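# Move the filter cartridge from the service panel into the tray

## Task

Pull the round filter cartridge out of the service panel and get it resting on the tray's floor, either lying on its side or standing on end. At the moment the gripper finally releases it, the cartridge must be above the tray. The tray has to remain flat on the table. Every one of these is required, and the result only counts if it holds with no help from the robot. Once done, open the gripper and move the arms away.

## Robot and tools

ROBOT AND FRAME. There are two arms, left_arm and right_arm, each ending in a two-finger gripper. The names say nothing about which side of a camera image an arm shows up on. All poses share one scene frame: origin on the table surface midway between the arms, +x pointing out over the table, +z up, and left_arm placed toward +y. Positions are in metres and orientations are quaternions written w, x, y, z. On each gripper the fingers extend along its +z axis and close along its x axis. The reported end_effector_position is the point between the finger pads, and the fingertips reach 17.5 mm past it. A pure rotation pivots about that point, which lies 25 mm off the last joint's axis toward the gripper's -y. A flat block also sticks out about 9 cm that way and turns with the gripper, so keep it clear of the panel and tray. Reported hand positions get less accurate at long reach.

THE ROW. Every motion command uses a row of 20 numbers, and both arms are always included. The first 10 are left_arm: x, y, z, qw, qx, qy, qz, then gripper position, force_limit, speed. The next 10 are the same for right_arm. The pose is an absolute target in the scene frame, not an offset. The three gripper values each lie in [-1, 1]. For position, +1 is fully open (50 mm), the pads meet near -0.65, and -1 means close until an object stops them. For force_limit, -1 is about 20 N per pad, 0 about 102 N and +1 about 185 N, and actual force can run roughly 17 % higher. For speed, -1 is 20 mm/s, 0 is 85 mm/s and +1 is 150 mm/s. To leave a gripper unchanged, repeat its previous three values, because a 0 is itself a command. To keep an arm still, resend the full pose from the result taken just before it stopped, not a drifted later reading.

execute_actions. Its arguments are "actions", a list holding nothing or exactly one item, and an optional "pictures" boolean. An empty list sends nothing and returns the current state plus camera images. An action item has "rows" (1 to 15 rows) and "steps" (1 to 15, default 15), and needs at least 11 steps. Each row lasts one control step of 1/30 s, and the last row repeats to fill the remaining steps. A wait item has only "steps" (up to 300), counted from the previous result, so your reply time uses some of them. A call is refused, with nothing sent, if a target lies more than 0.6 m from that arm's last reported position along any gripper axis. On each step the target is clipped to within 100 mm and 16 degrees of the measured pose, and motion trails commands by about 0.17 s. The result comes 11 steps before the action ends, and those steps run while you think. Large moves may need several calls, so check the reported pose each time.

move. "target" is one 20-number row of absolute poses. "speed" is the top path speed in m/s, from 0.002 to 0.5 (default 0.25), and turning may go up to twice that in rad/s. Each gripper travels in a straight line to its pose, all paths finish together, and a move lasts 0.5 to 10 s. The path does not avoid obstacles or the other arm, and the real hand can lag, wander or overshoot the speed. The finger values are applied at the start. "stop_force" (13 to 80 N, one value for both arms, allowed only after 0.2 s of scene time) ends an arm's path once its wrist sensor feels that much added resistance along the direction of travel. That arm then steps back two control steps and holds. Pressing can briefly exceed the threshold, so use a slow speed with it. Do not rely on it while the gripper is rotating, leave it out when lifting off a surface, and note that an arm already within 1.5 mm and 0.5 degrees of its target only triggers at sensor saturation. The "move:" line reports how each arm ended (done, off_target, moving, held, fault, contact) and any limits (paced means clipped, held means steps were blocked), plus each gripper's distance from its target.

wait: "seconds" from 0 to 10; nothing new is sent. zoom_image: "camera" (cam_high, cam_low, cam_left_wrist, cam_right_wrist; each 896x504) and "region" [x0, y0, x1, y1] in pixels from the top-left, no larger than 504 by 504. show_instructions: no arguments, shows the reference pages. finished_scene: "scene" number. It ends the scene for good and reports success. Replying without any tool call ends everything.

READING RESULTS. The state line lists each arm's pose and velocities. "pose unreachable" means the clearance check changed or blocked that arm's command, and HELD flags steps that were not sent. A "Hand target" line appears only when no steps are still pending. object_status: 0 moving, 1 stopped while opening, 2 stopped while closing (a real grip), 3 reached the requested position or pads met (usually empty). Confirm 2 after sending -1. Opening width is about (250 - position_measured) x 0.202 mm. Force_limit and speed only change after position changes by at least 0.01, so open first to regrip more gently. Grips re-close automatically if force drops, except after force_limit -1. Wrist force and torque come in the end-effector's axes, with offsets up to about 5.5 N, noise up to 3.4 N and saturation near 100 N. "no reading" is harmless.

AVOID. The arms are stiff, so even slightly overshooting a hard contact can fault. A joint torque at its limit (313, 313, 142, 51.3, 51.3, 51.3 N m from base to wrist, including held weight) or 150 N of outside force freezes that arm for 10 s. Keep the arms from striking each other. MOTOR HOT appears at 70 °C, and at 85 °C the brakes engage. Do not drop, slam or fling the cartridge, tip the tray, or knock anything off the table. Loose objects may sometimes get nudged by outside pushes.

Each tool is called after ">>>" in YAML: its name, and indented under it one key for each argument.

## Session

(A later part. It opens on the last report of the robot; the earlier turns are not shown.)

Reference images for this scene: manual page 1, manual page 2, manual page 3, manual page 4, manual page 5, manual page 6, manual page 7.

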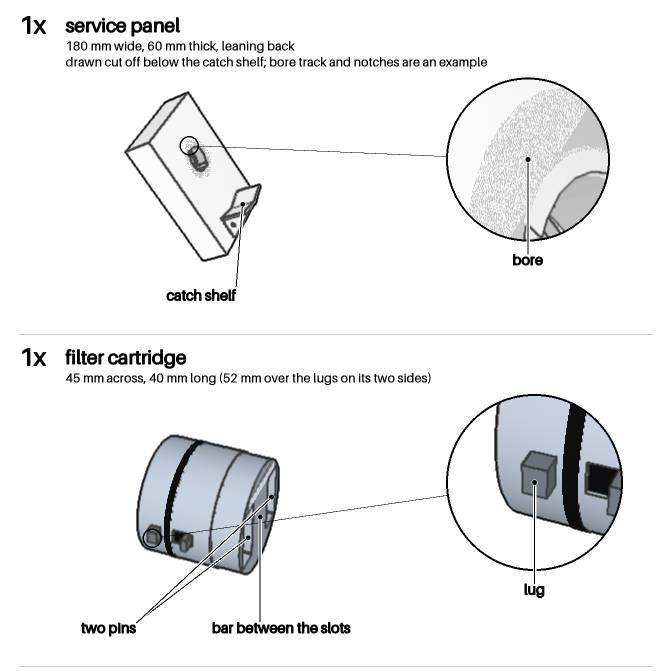

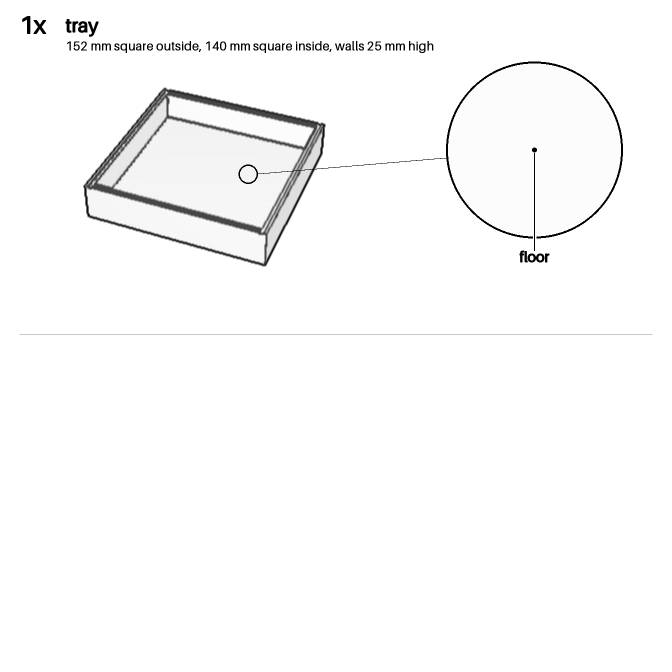

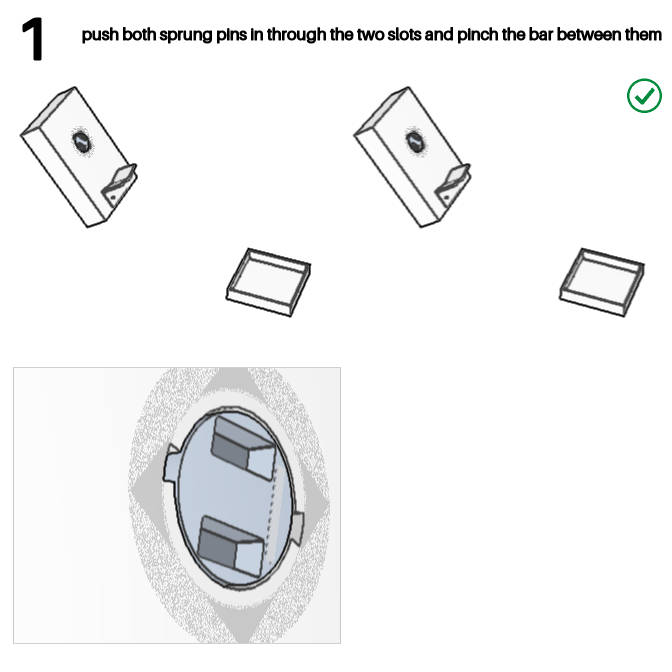

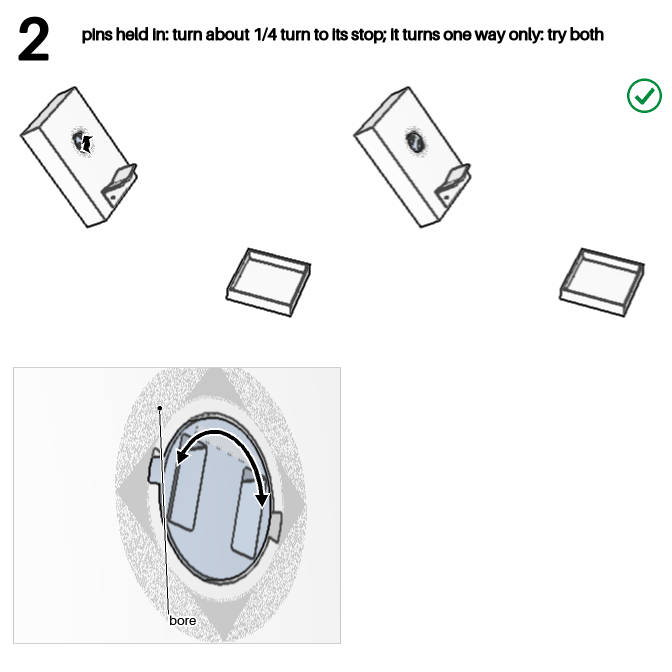

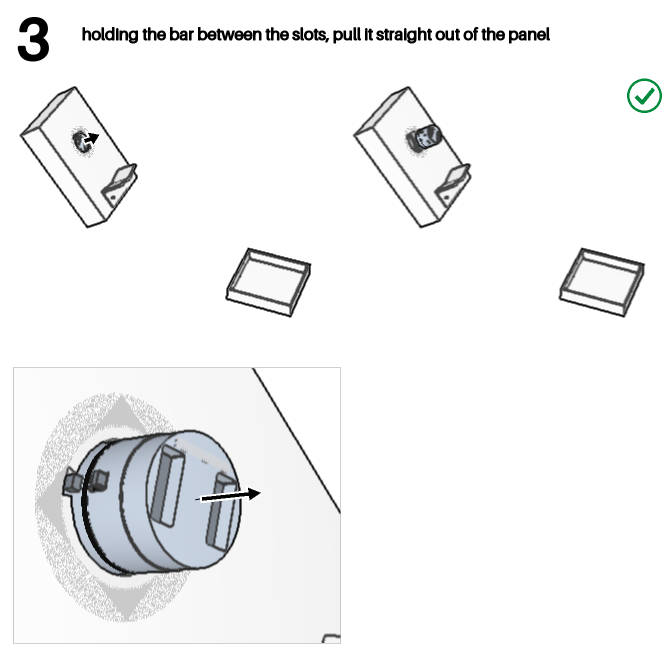

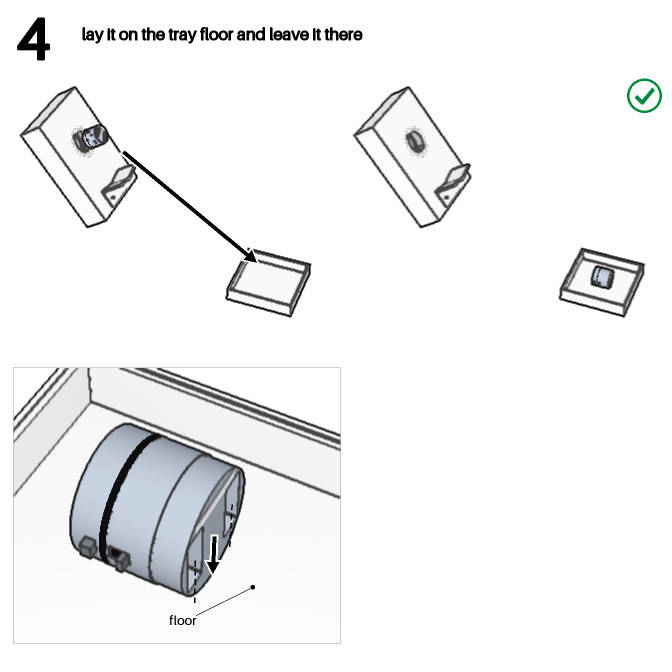

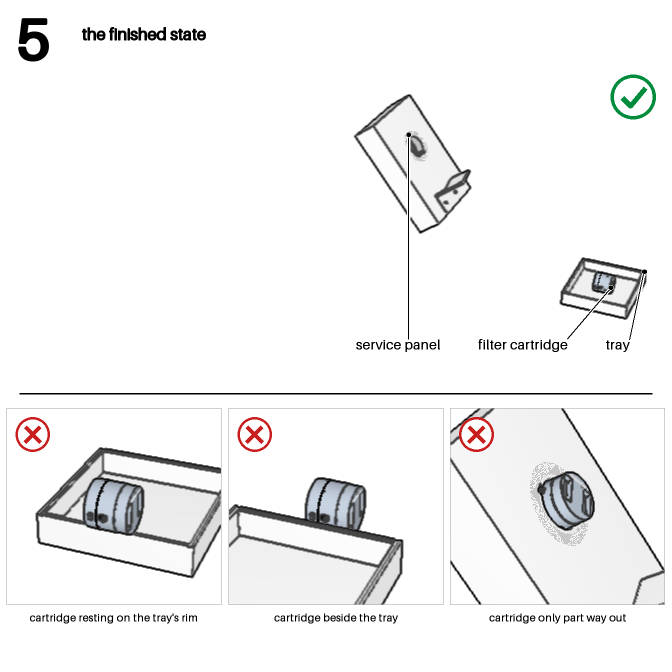

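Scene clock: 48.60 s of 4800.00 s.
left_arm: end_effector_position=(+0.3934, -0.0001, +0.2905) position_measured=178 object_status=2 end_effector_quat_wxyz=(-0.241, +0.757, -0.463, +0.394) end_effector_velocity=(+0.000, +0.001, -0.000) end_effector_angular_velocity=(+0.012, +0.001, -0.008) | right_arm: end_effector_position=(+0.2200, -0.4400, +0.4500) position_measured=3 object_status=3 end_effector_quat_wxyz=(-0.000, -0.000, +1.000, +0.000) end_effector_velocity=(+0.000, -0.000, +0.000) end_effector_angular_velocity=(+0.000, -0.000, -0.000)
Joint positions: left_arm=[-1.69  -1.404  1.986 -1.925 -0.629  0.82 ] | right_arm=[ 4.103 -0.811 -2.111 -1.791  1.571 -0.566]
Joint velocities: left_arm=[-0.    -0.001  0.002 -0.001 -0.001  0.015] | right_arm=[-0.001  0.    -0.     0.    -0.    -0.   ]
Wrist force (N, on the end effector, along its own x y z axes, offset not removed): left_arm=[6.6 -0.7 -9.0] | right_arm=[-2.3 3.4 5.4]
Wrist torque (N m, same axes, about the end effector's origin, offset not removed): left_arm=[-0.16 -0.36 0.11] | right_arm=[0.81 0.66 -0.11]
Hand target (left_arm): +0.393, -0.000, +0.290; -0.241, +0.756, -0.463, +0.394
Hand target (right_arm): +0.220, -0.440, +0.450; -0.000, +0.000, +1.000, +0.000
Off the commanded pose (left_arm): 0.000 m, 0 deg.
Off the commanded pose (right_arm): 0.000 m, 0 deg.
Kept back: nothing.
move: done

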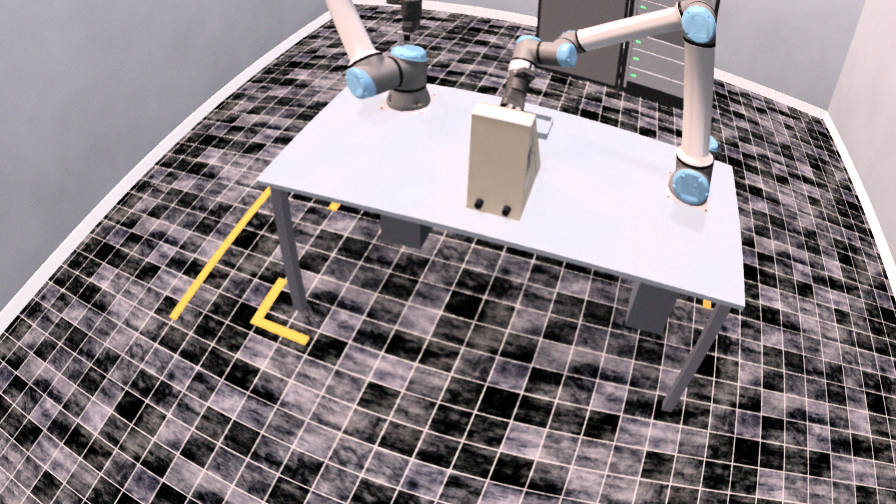

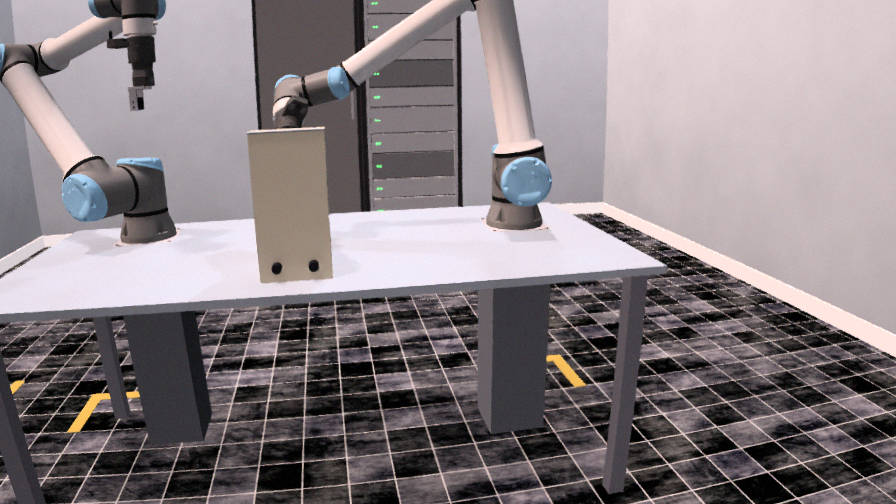

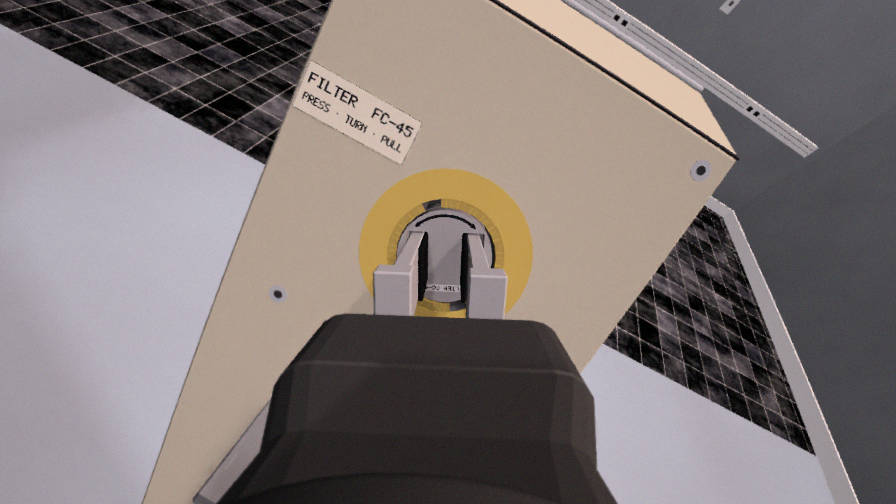

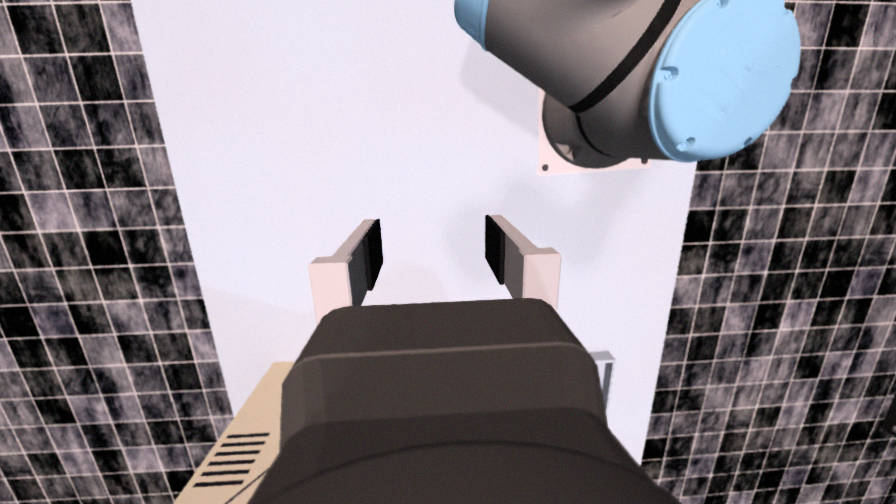

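>>> move:
  target: [0.39344,-0.00015,0.29049,0.34044,-0.59926,0.65397,-0.31196,-1,0,-0.6, 0.22,-0.44,0.45,0,0,1,0,1,0,0]
  speed: 0.12

Scene clock: 51.67 s of 4800.00 s.
left_arm: end_effector_position=(+0.3934, -0.0001, +0.2905) position_measured=178 object_status=2 end_effector_quat_wxyz=(-0.340, +0.600, -0.653, +0.312) end_effector_velocity=(+0.000, -0.000, +0.000) end_effector_angular_velocity=(+0.010, +0.000, -0.010) | right_arm: end_effector_position=(+0.2200, -0.4400, +0.4500) position_measured=3 object_status=3 end_effector_quat_wxyz=(-0.000, -0.000, +1.000, +0.000) end_effector_velocity=(-0.000, +0.000, +0.000) end_effector_angular_velocity=(+0.001, -0.000, +0.001)
Joint positions: left_arm=[-1.695 -1.424  2.012 -1.925 -0.631  1.37 ] | right_arm=[ 4.103 -0.811 -2.111 -1.791  1.571 -0.566]
Joint velocities: left_arm=[ 0.    -0.001  0.002 -0.005  0.     0.017] | right_arm=[ 0.001  0.     0.     0.     0.    -0.   ]
Wrist force (N, on the end effector, along its own x y z axes, offset not removed): left_arm=[1.7 -1.9 -9.6] | right_arm=[-4.5 4.7 -0.3]
Wrist torque (N m, same axes, about the end effector's origin, offset not removed): left_arm=[-0.15 0.26 0.12] | right_arm=[0.81 0.80 -0.21]
Hand target (left_arm): +0.393, -0.000, +0.291; -0.340, +0.599, -0.654, +0.312
Hand target (right_arm): +0.220, -0.440, +0.450; -0.000, -0.000, +1.000, +0.000
Off the commanded pose (left_arm): 0.000 m, 0 deg.
Off the commanded pose (right_arm): 0.000 m, 0 deg.
Kept back: nothing.
move: done

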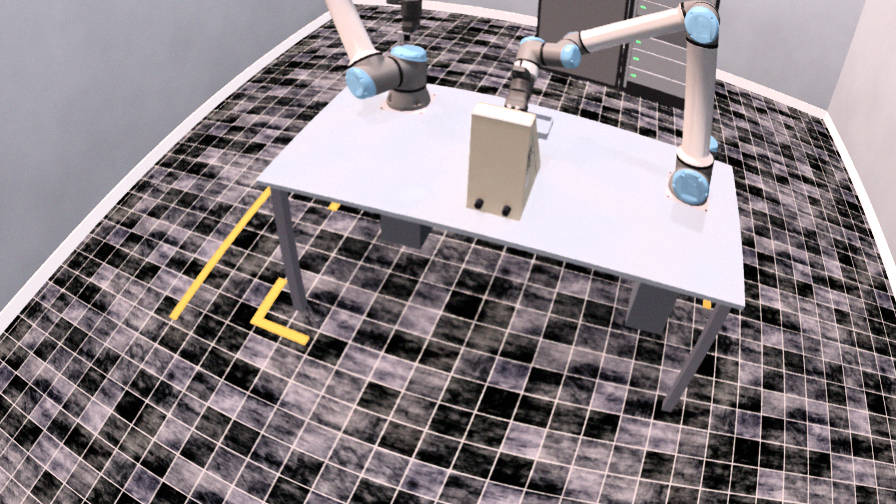

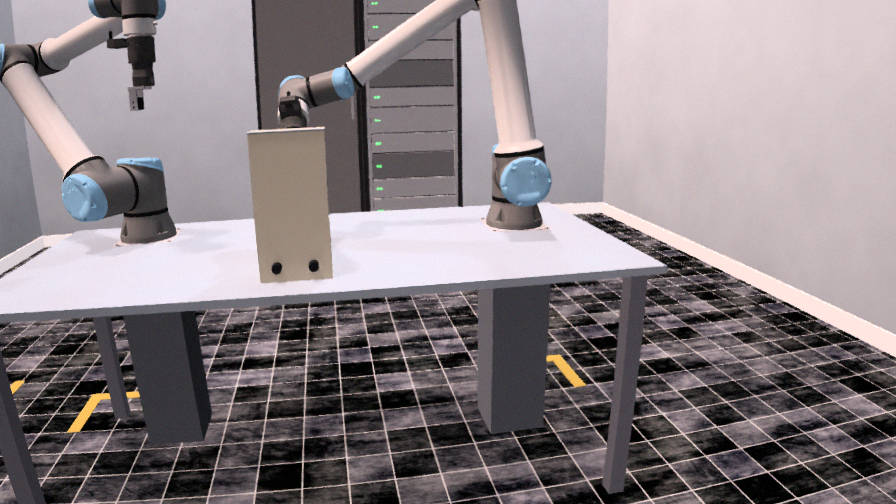

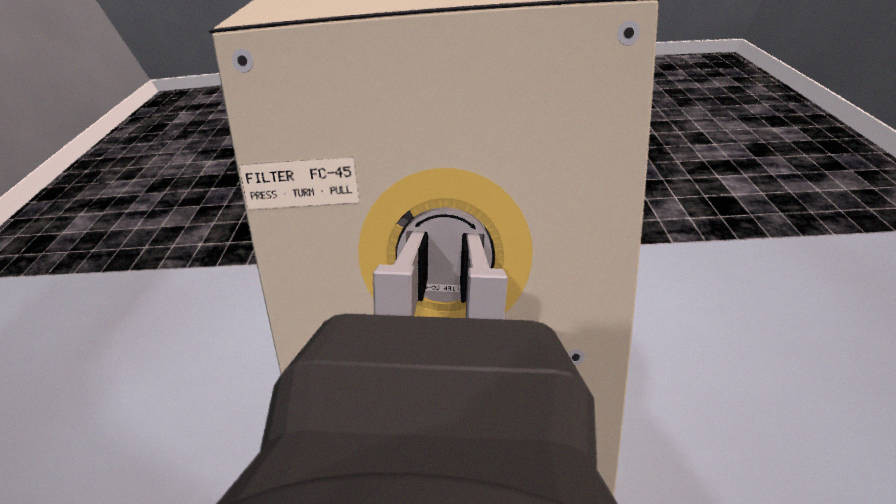

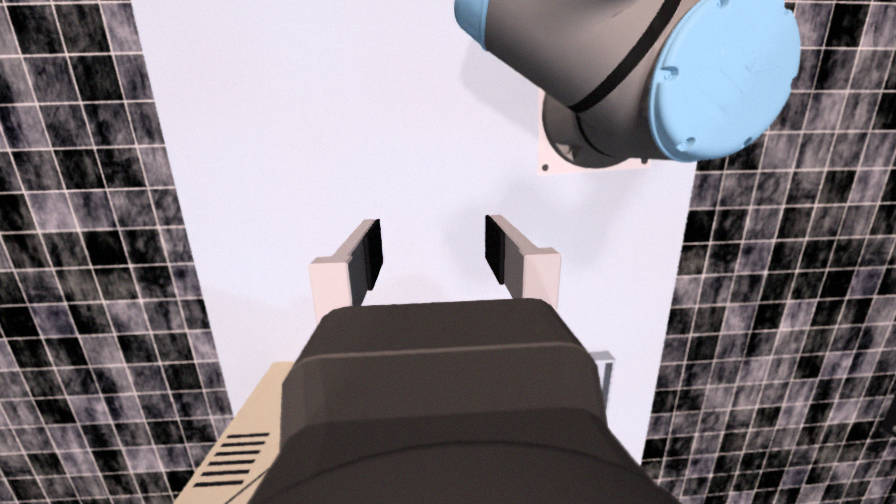

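>>> move:
  target: [0.39344,-0.00015,0.29049,0.42888,-0.32869,0.82386,-0.17111,-1,0,-0.6, 0.22,-0.44,0.45,0,0,1,0,1,0,0]
  speed: 0.15

>>> zoom_image:
  camera: "cam_left_wrist"
  region: [360, 170, 530, 320]

Scene clock: 54.87 s of 4800.00 s.
left_arm: end_effector_position=(+0.3935, -0.0001, +0.2905) position_measured=178 object_status=2 end_effector_quat_wxyz=(+0.429, -0.329, +0.824, -0.171) end_effector_velocity=(+0.000, -0.000, -0.000) end_effector_angular_velocity=(+0.009, +0.000, -0.009) | right_arm: end_effector_position=(+0.2200, -0.4400, +0.4500) position_measured=3 object_status=3 end_effector_quat_wxyz=(-0.000, +0.000, +1.000, +0.000) end_effector_velocity=(-0.000, +0.000, -0.000) end_effector_angular_velocity=(-0.000, +0.000, -0.001)
Joint positions: left_arm=[-1.693 -1.454  2.035 -1.921 -0.63   2.098] | right_arm=[ 4.103 -0.811 -2.111 -1.791  1.571 -0.566]
Joint velocities: left_arm=[ 0.    -0.     0.001 -0.005  0.     0.016] | right_arm=[ 0.    -0.    -0.     0.     0.     0.001]
Wrist force (N, on the end effector, along its own x y z axes, offset not removed): left_arm=[-4.0 -6.5 -12.4] | right_arm=[-0.9 1.1 0.6]
Wrist torque (N m, same axes, about the end effector's origin, offset not removed): left_arm=[-0.04 -0.41 0.26] | right_arm=[0.06 0.31 -0.16]
Hand target (left_arm): +0.393, -0.000, +0.291; +0.429, -0.329, +0.824, -0.171
Hand target (right_arm): +0.220, -0.440, +0.450; -0.000, -0.000, +1.000, +0.000
Off the commanded pose (left_arm): 0.000 m, 0 deg.
Off the commanded pose (right_arm): 0.000 m, 0 deg.
Kept back: nothing.
move: done

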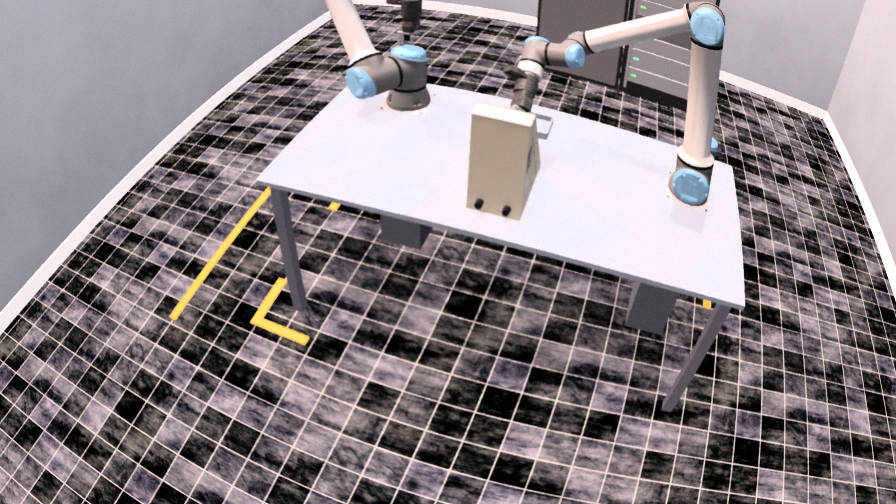

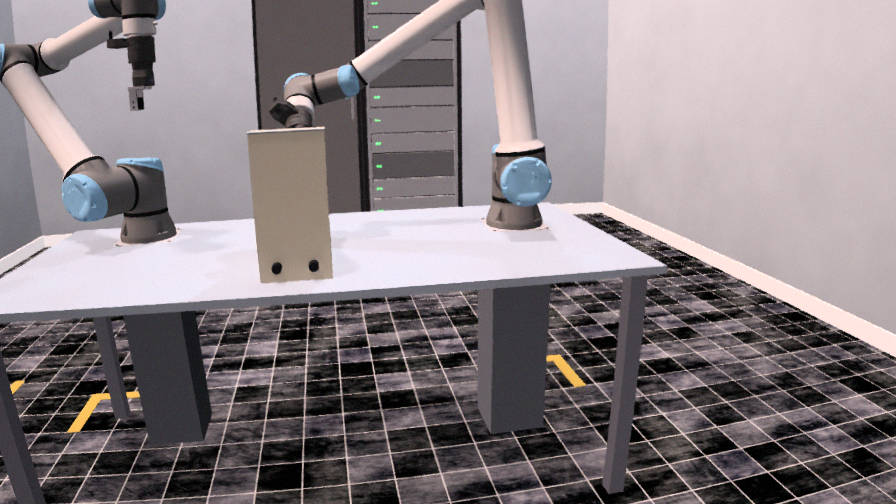

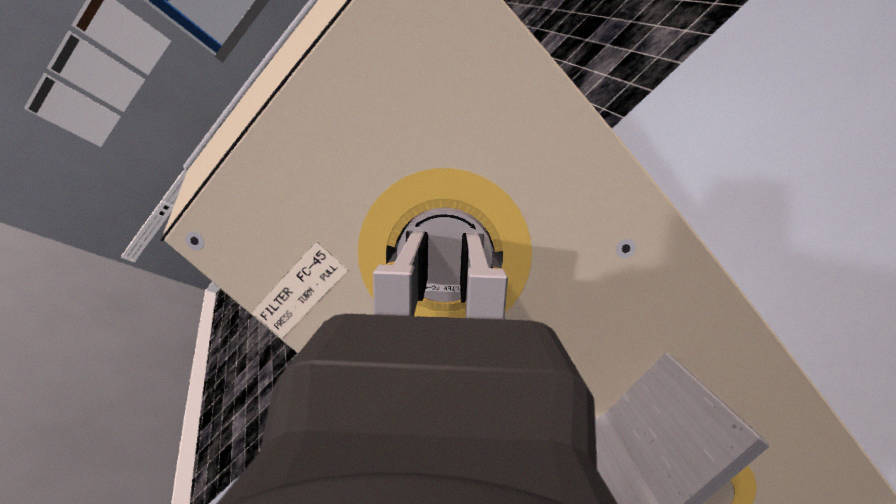

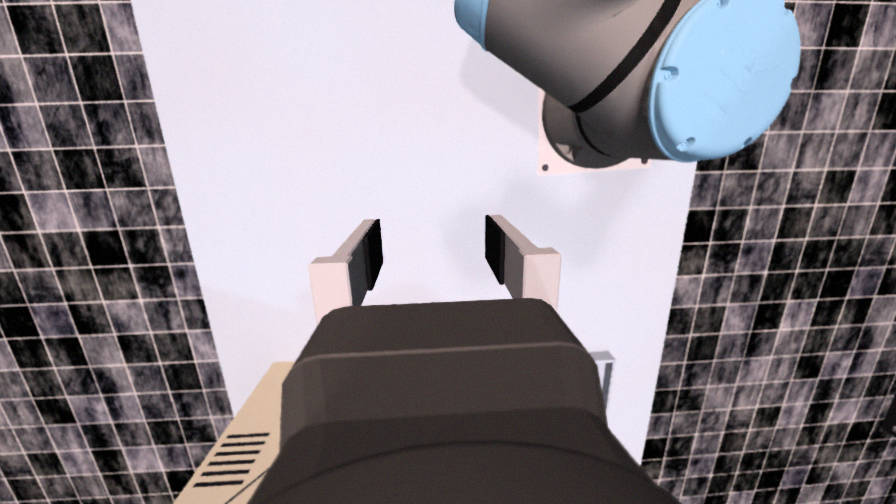

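Region (360, 170, 530, 320) of cam_left_wrist's 896x504 image, scaled by 2.965, with more detail than that image has; it fills the top 445 rows of this view, and the rest is white.

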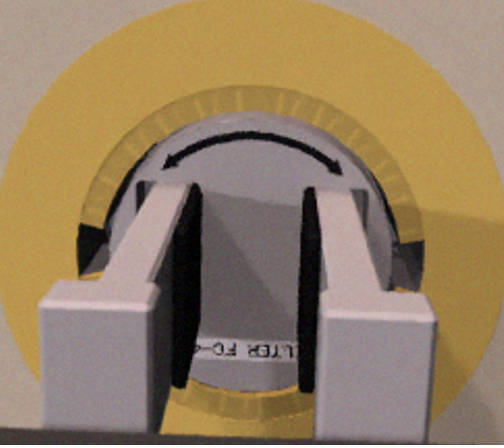

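>>> move:
  target: [0.38689,-0.00015,0.29508,0.42888,-0.32869,0.82386,-0.17111,-1,0,-0.6, 0.22,-0.44,0.45,0,0,1,0,1,0,0]
  speed: 0.006
  stop_force: 45

Scene clock: 56.77 s of 4800.00 s.
left_arm: end_effector_position=(+0.3870, -0.0002, +0.2950) position_measured=178 object_status=2 end_effector_quat_wxyz=(+0.429, -0.329, +0.824, -0.171) end_effector_velocity=(-0.001, +0.001, +0.001) end_effector_angular_velocity=(+0.000, -0.001, -0.000) | right_arm: end_effector_position=(+0.2200, -0.4400, +0.4500) position_measured=3 object_status=3 end_effector_quat_wxyz=(+0.000, +0.000, +1.000, +0.000) end_effector_velocity=(+0.000, +0.000, -0.001) end_effector_angular_velocity=(-0.002, +0.001, -0.000)
Joint positions: left_arm=[-1.702 -1.46   2.03  -1.897 -0.632  2.084] | right_arm=[ 4.103 -0.811 -2.111 -1.791  1.571 -0.566]
Joint velocities: left_arm=[-0.002 -0.002  0.001  0.005  0.001 -0.003] | right_arm=[-0.    -0.001 -0.    -0.001  0.     0.   ]
Wrist force (N, on the end effector, along its own x y z axes, offset not removed): left_arm=[-2.2 -5.7 -2.9] | right_arm=[1.4 1.5 2.5]
Wrist torque (N m, same axes, about the end effector's origin, offset not removed): left_arm=[-0.13 -0.22 0.15] | right_arm=[0.36 -0.16 -0.18]
Hand target (left_arm): +0.387, -0.000, +0.295; +0.429, -0.329, +0.824, -0.171
Hand target (right_arm): +0.220, -0.440, +0.450; -0.000, +0.000, +1.000, +0.000
Off the commanded pose (left_arm): 0.000 m, 0 deg.
Off the commanded pose (right_arm): 0.000 m, 0 deg.
Kept back: nothing.
move: done

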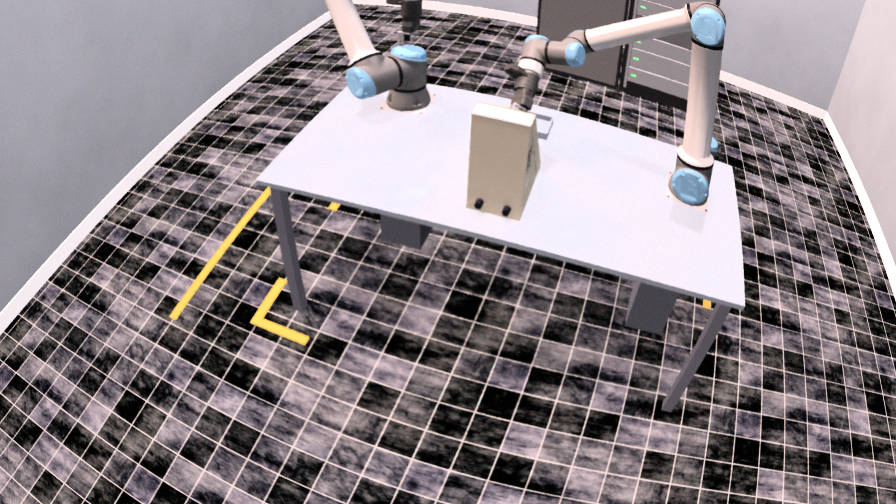

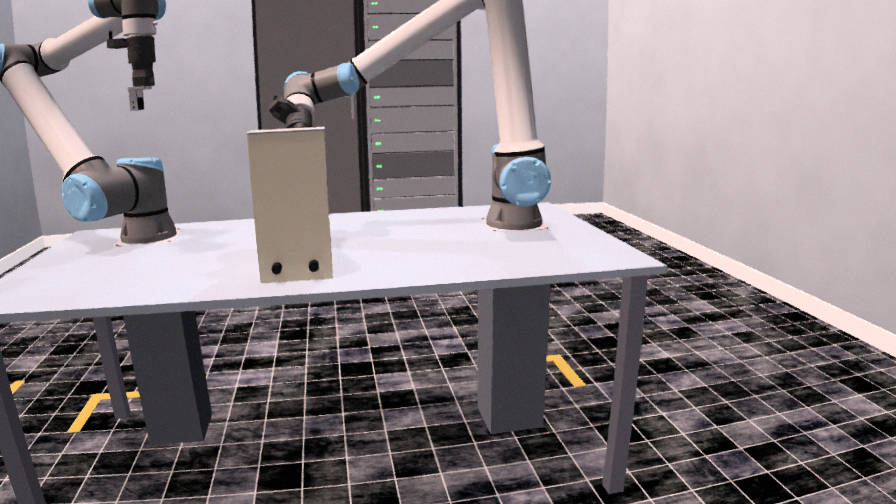

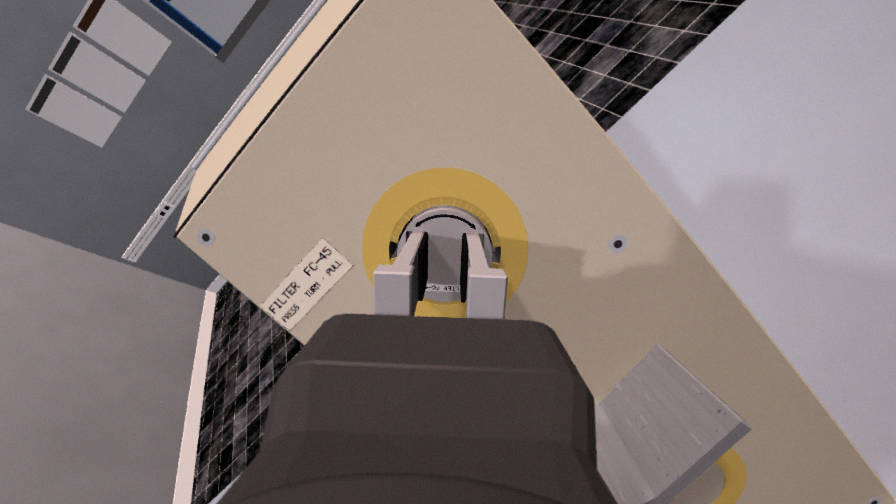

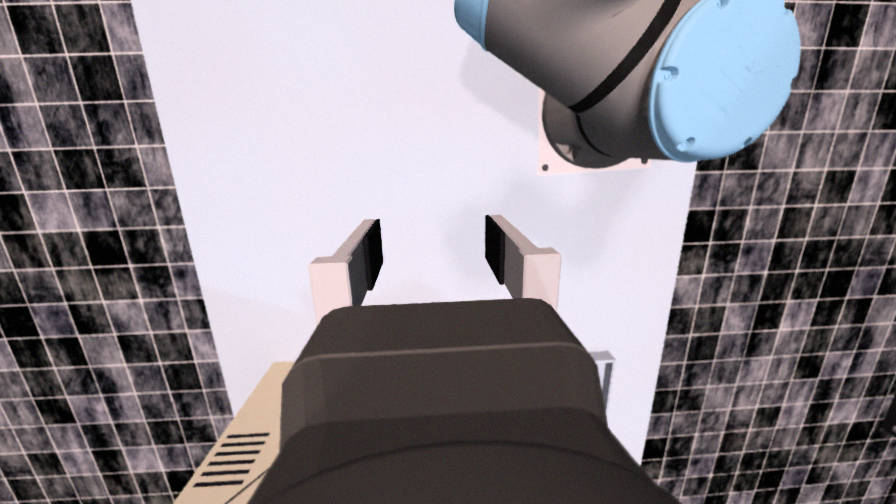

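>>> move:
  target: [0.34429,-0.00015,0.32490,0.42888,-0.32869,0.82386,-0.17111,-1,0,-0.6, 0.22,-0.44,0.45,0,0,1,0,1,0,0]
  speed: 0.02
  stop_force: 40

Scene clock: 60.43 s of 4800.00 s.
left_arm: end_effector_position=(+0.3445, -0.0002, +0.3248) position_measured=178 object_status=2 end_effector_quat_wxyz=(+0.429, -0.329, +0.824, -0.171) end_effector_velocity=(-0.002, +0.000, +0.001) end_effector_angular_velocity=(-0.003, +0.000, +0.002) | right_arm: end_effector_position=(+0.2200, -0.4400, +0.4500) position_measured=3 object_status=3 end_effector_quat_wxyz=(-0.000, +0.000, +1.000, +0.000) end_effector_velocity=(+0.000, +0.000, +0.000) end_effector_angular_velocity=(+0.001, -0.000, +0.000)
Joint positions: left_arm=[-1.765 -1.495  1.99  -1.741 -0.65   1.984] | right_arm=[ 4.103 -0.811 -2.111 -1.791  1.571 -0.566]
Joint velocities: left_arm=[-0.003 -0.002 -0.001  0.006 -0.001 -0.007] | right_arm=[ 0.  0. -0.  0.  0. -0.]
Wrist force (N, on the end effector, along its own x y z axes, offset not removed): left_arm=[0.0 -1.9 -3.6] | right_arm=[-2.3 4.0 -1.8]
Wrist torque (N m, same axes, about the end effector's origin, offset not removed): left_arm=[-0.65 0.32 0.34] | right_arm=[0.70 0.74 -0.24]
Hand target (left_arm): +0.344, -0.000, +0.325; +0.429, -0.329, +0.824, -0.171
Hand target (right_arm): +0.220, -0.440, +0.450; -0.000, -0.000, +1.000, +0.000
Off the commanded pose (left_arm): 0.000 m, 0 deg.
Off the commanded pose (right_arm): 0.000 m, 0 deg.
Kept back: nothing.
move: done

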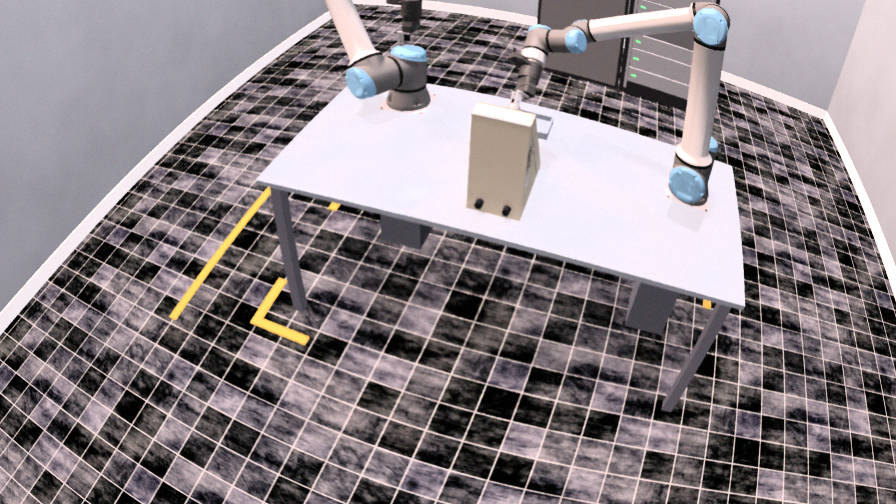

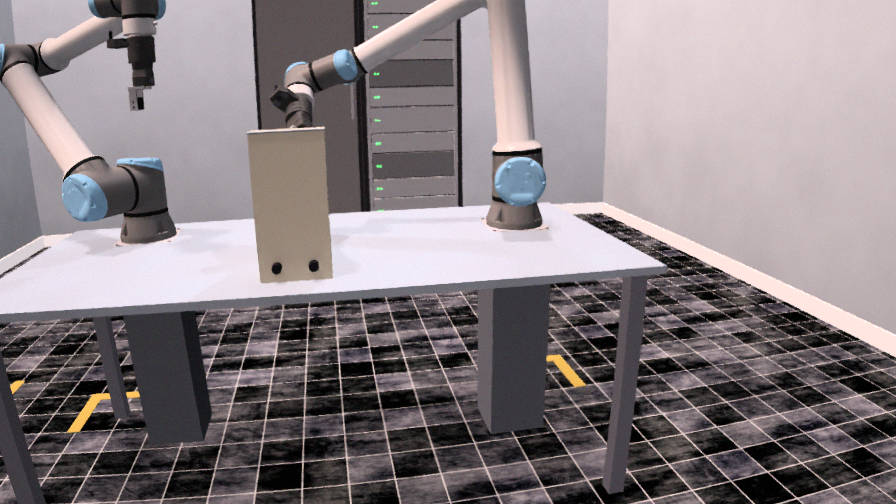

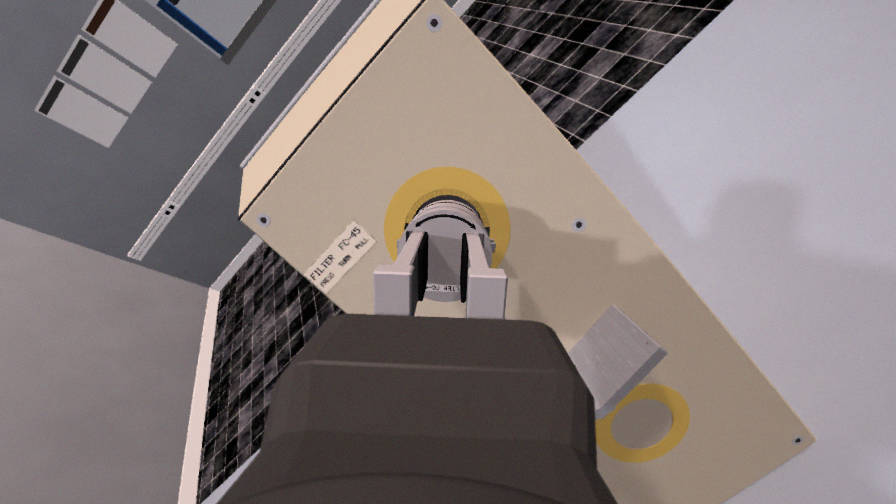

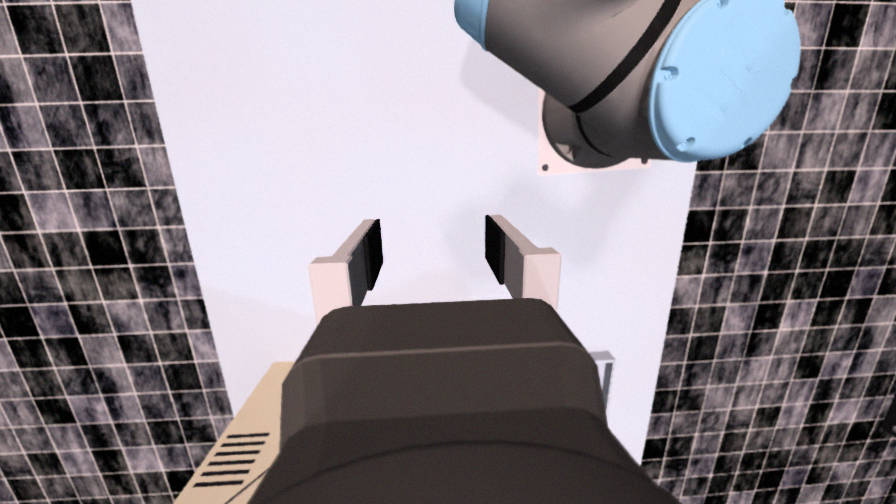

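>>> move:
  target: [-0.048,0.006,0.165,0,-0.37056,0.92881,0,-1,0,-0.6, 0.22,-0.44,0.45,0,0,1,0,1,0,0]
  speed: 0.25

Scene clock: 64.60 s of 4800.00 s.
left_arm: end_effector_position=(-0.0481, +0.0054, +0.1654) position_measured=178 object_status=2 end_effector_quat_wxyz=(+0.000, -0.371, +0.929, +0.001) end_effector_velocity=(-0.002, -0.000, -0.001) end_effector_angular_velocity=(-0.001, +0.005, +0.000) | right_arm: end_effector_position=(+0.2200, -0.4400, +0.4500) position_measured=3 object_status=3 end_effector_quat_wxyz=(-0.000, +0.000, +1.000, +0.000) end_effector_velocity=(-0.000, -0.000, +0.000) end_effector_angular_velocity=(+0.000, -0.000, +0.000)
Joint positions: left_arm=[-1.986 -1.438  2.039 -2.17  -1.571  1.924] | right_arm=[ 4.103 -0.811 -2.111 -1.791  1.571 -0.566]
Joint velocities: left_arm=[-0.001  0.001  0.001 -0.006 -0.004 -0.001] | right_arm=[ 0.     0.001  0.    -0.001 -0.    -0.   ]
Wrist force (N, on the end effector, along its own x y z axes, offset not removed): left_arm=[2.4 -3.1 -2.5] | right_arm=[0.5 1.3 0.0]
Wrist torque (N m, same axes, about the end effector's origin, offset not removed): left_arm=[-0.72 -0.45 0.18] | right_arm=[0.44 0.06 -0.23]
Hand target (left_arm): -0.048, +0.005, +0.165; +0.000, -0.371, +0.929, +0.001
Hand target (right_arm): +0.220, -0.440, +0.450; -0.000, -0.000, +1.000, +0.000
Off the commanded pose (left_arm): 0.001 m, 0 deg.
Off the commanded pose (right_arm): 0.000 m, 0 deg.
Kept back: nothing.
move: done

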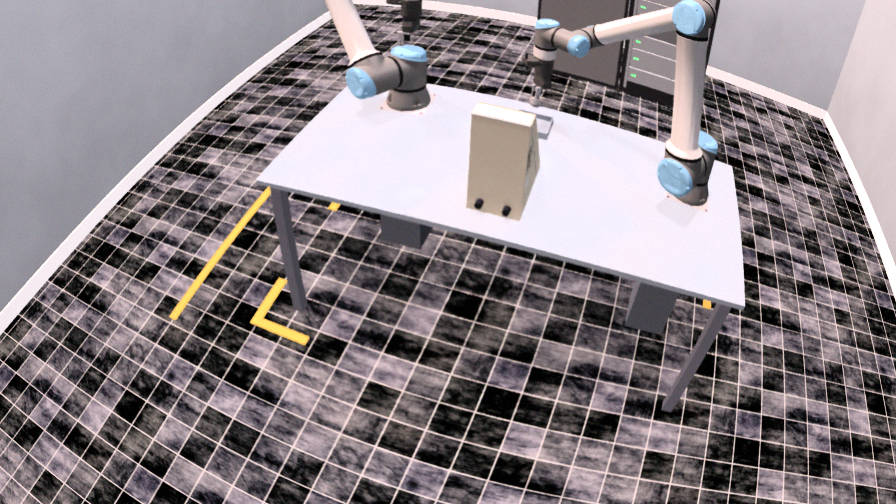

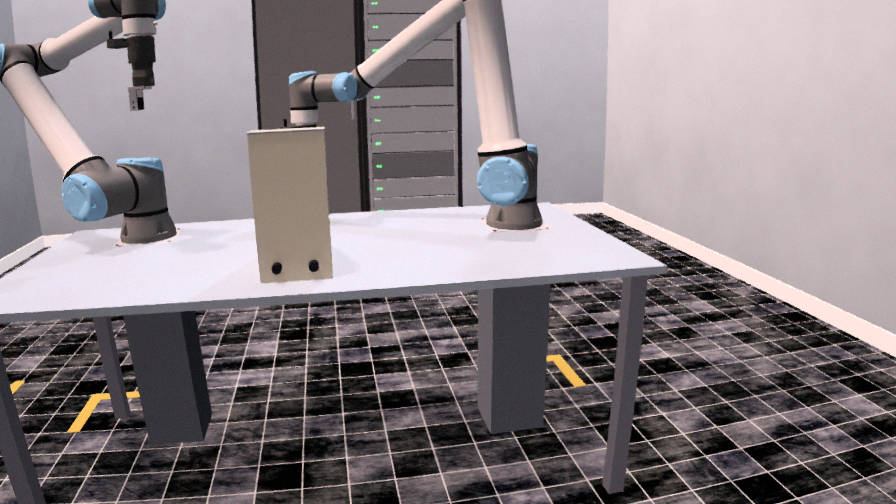

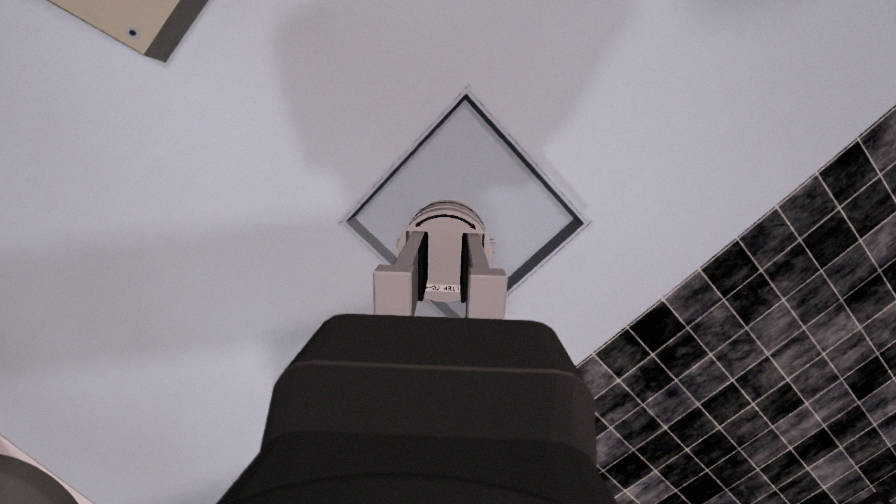

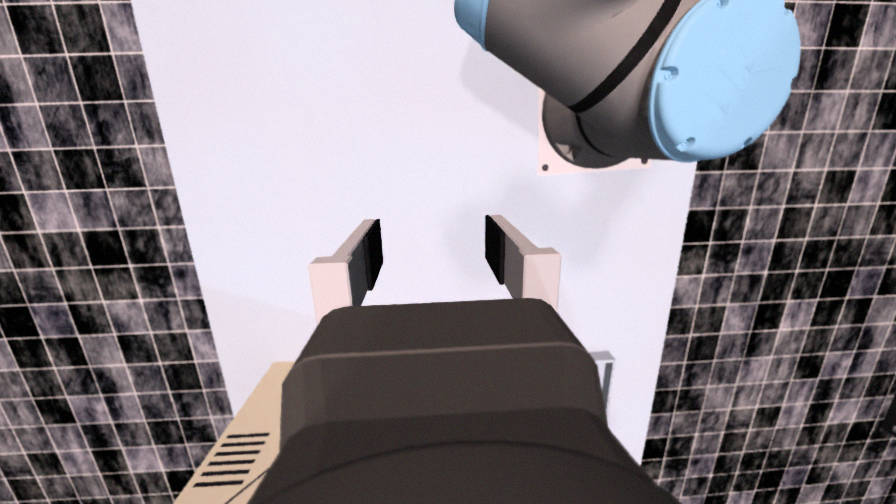

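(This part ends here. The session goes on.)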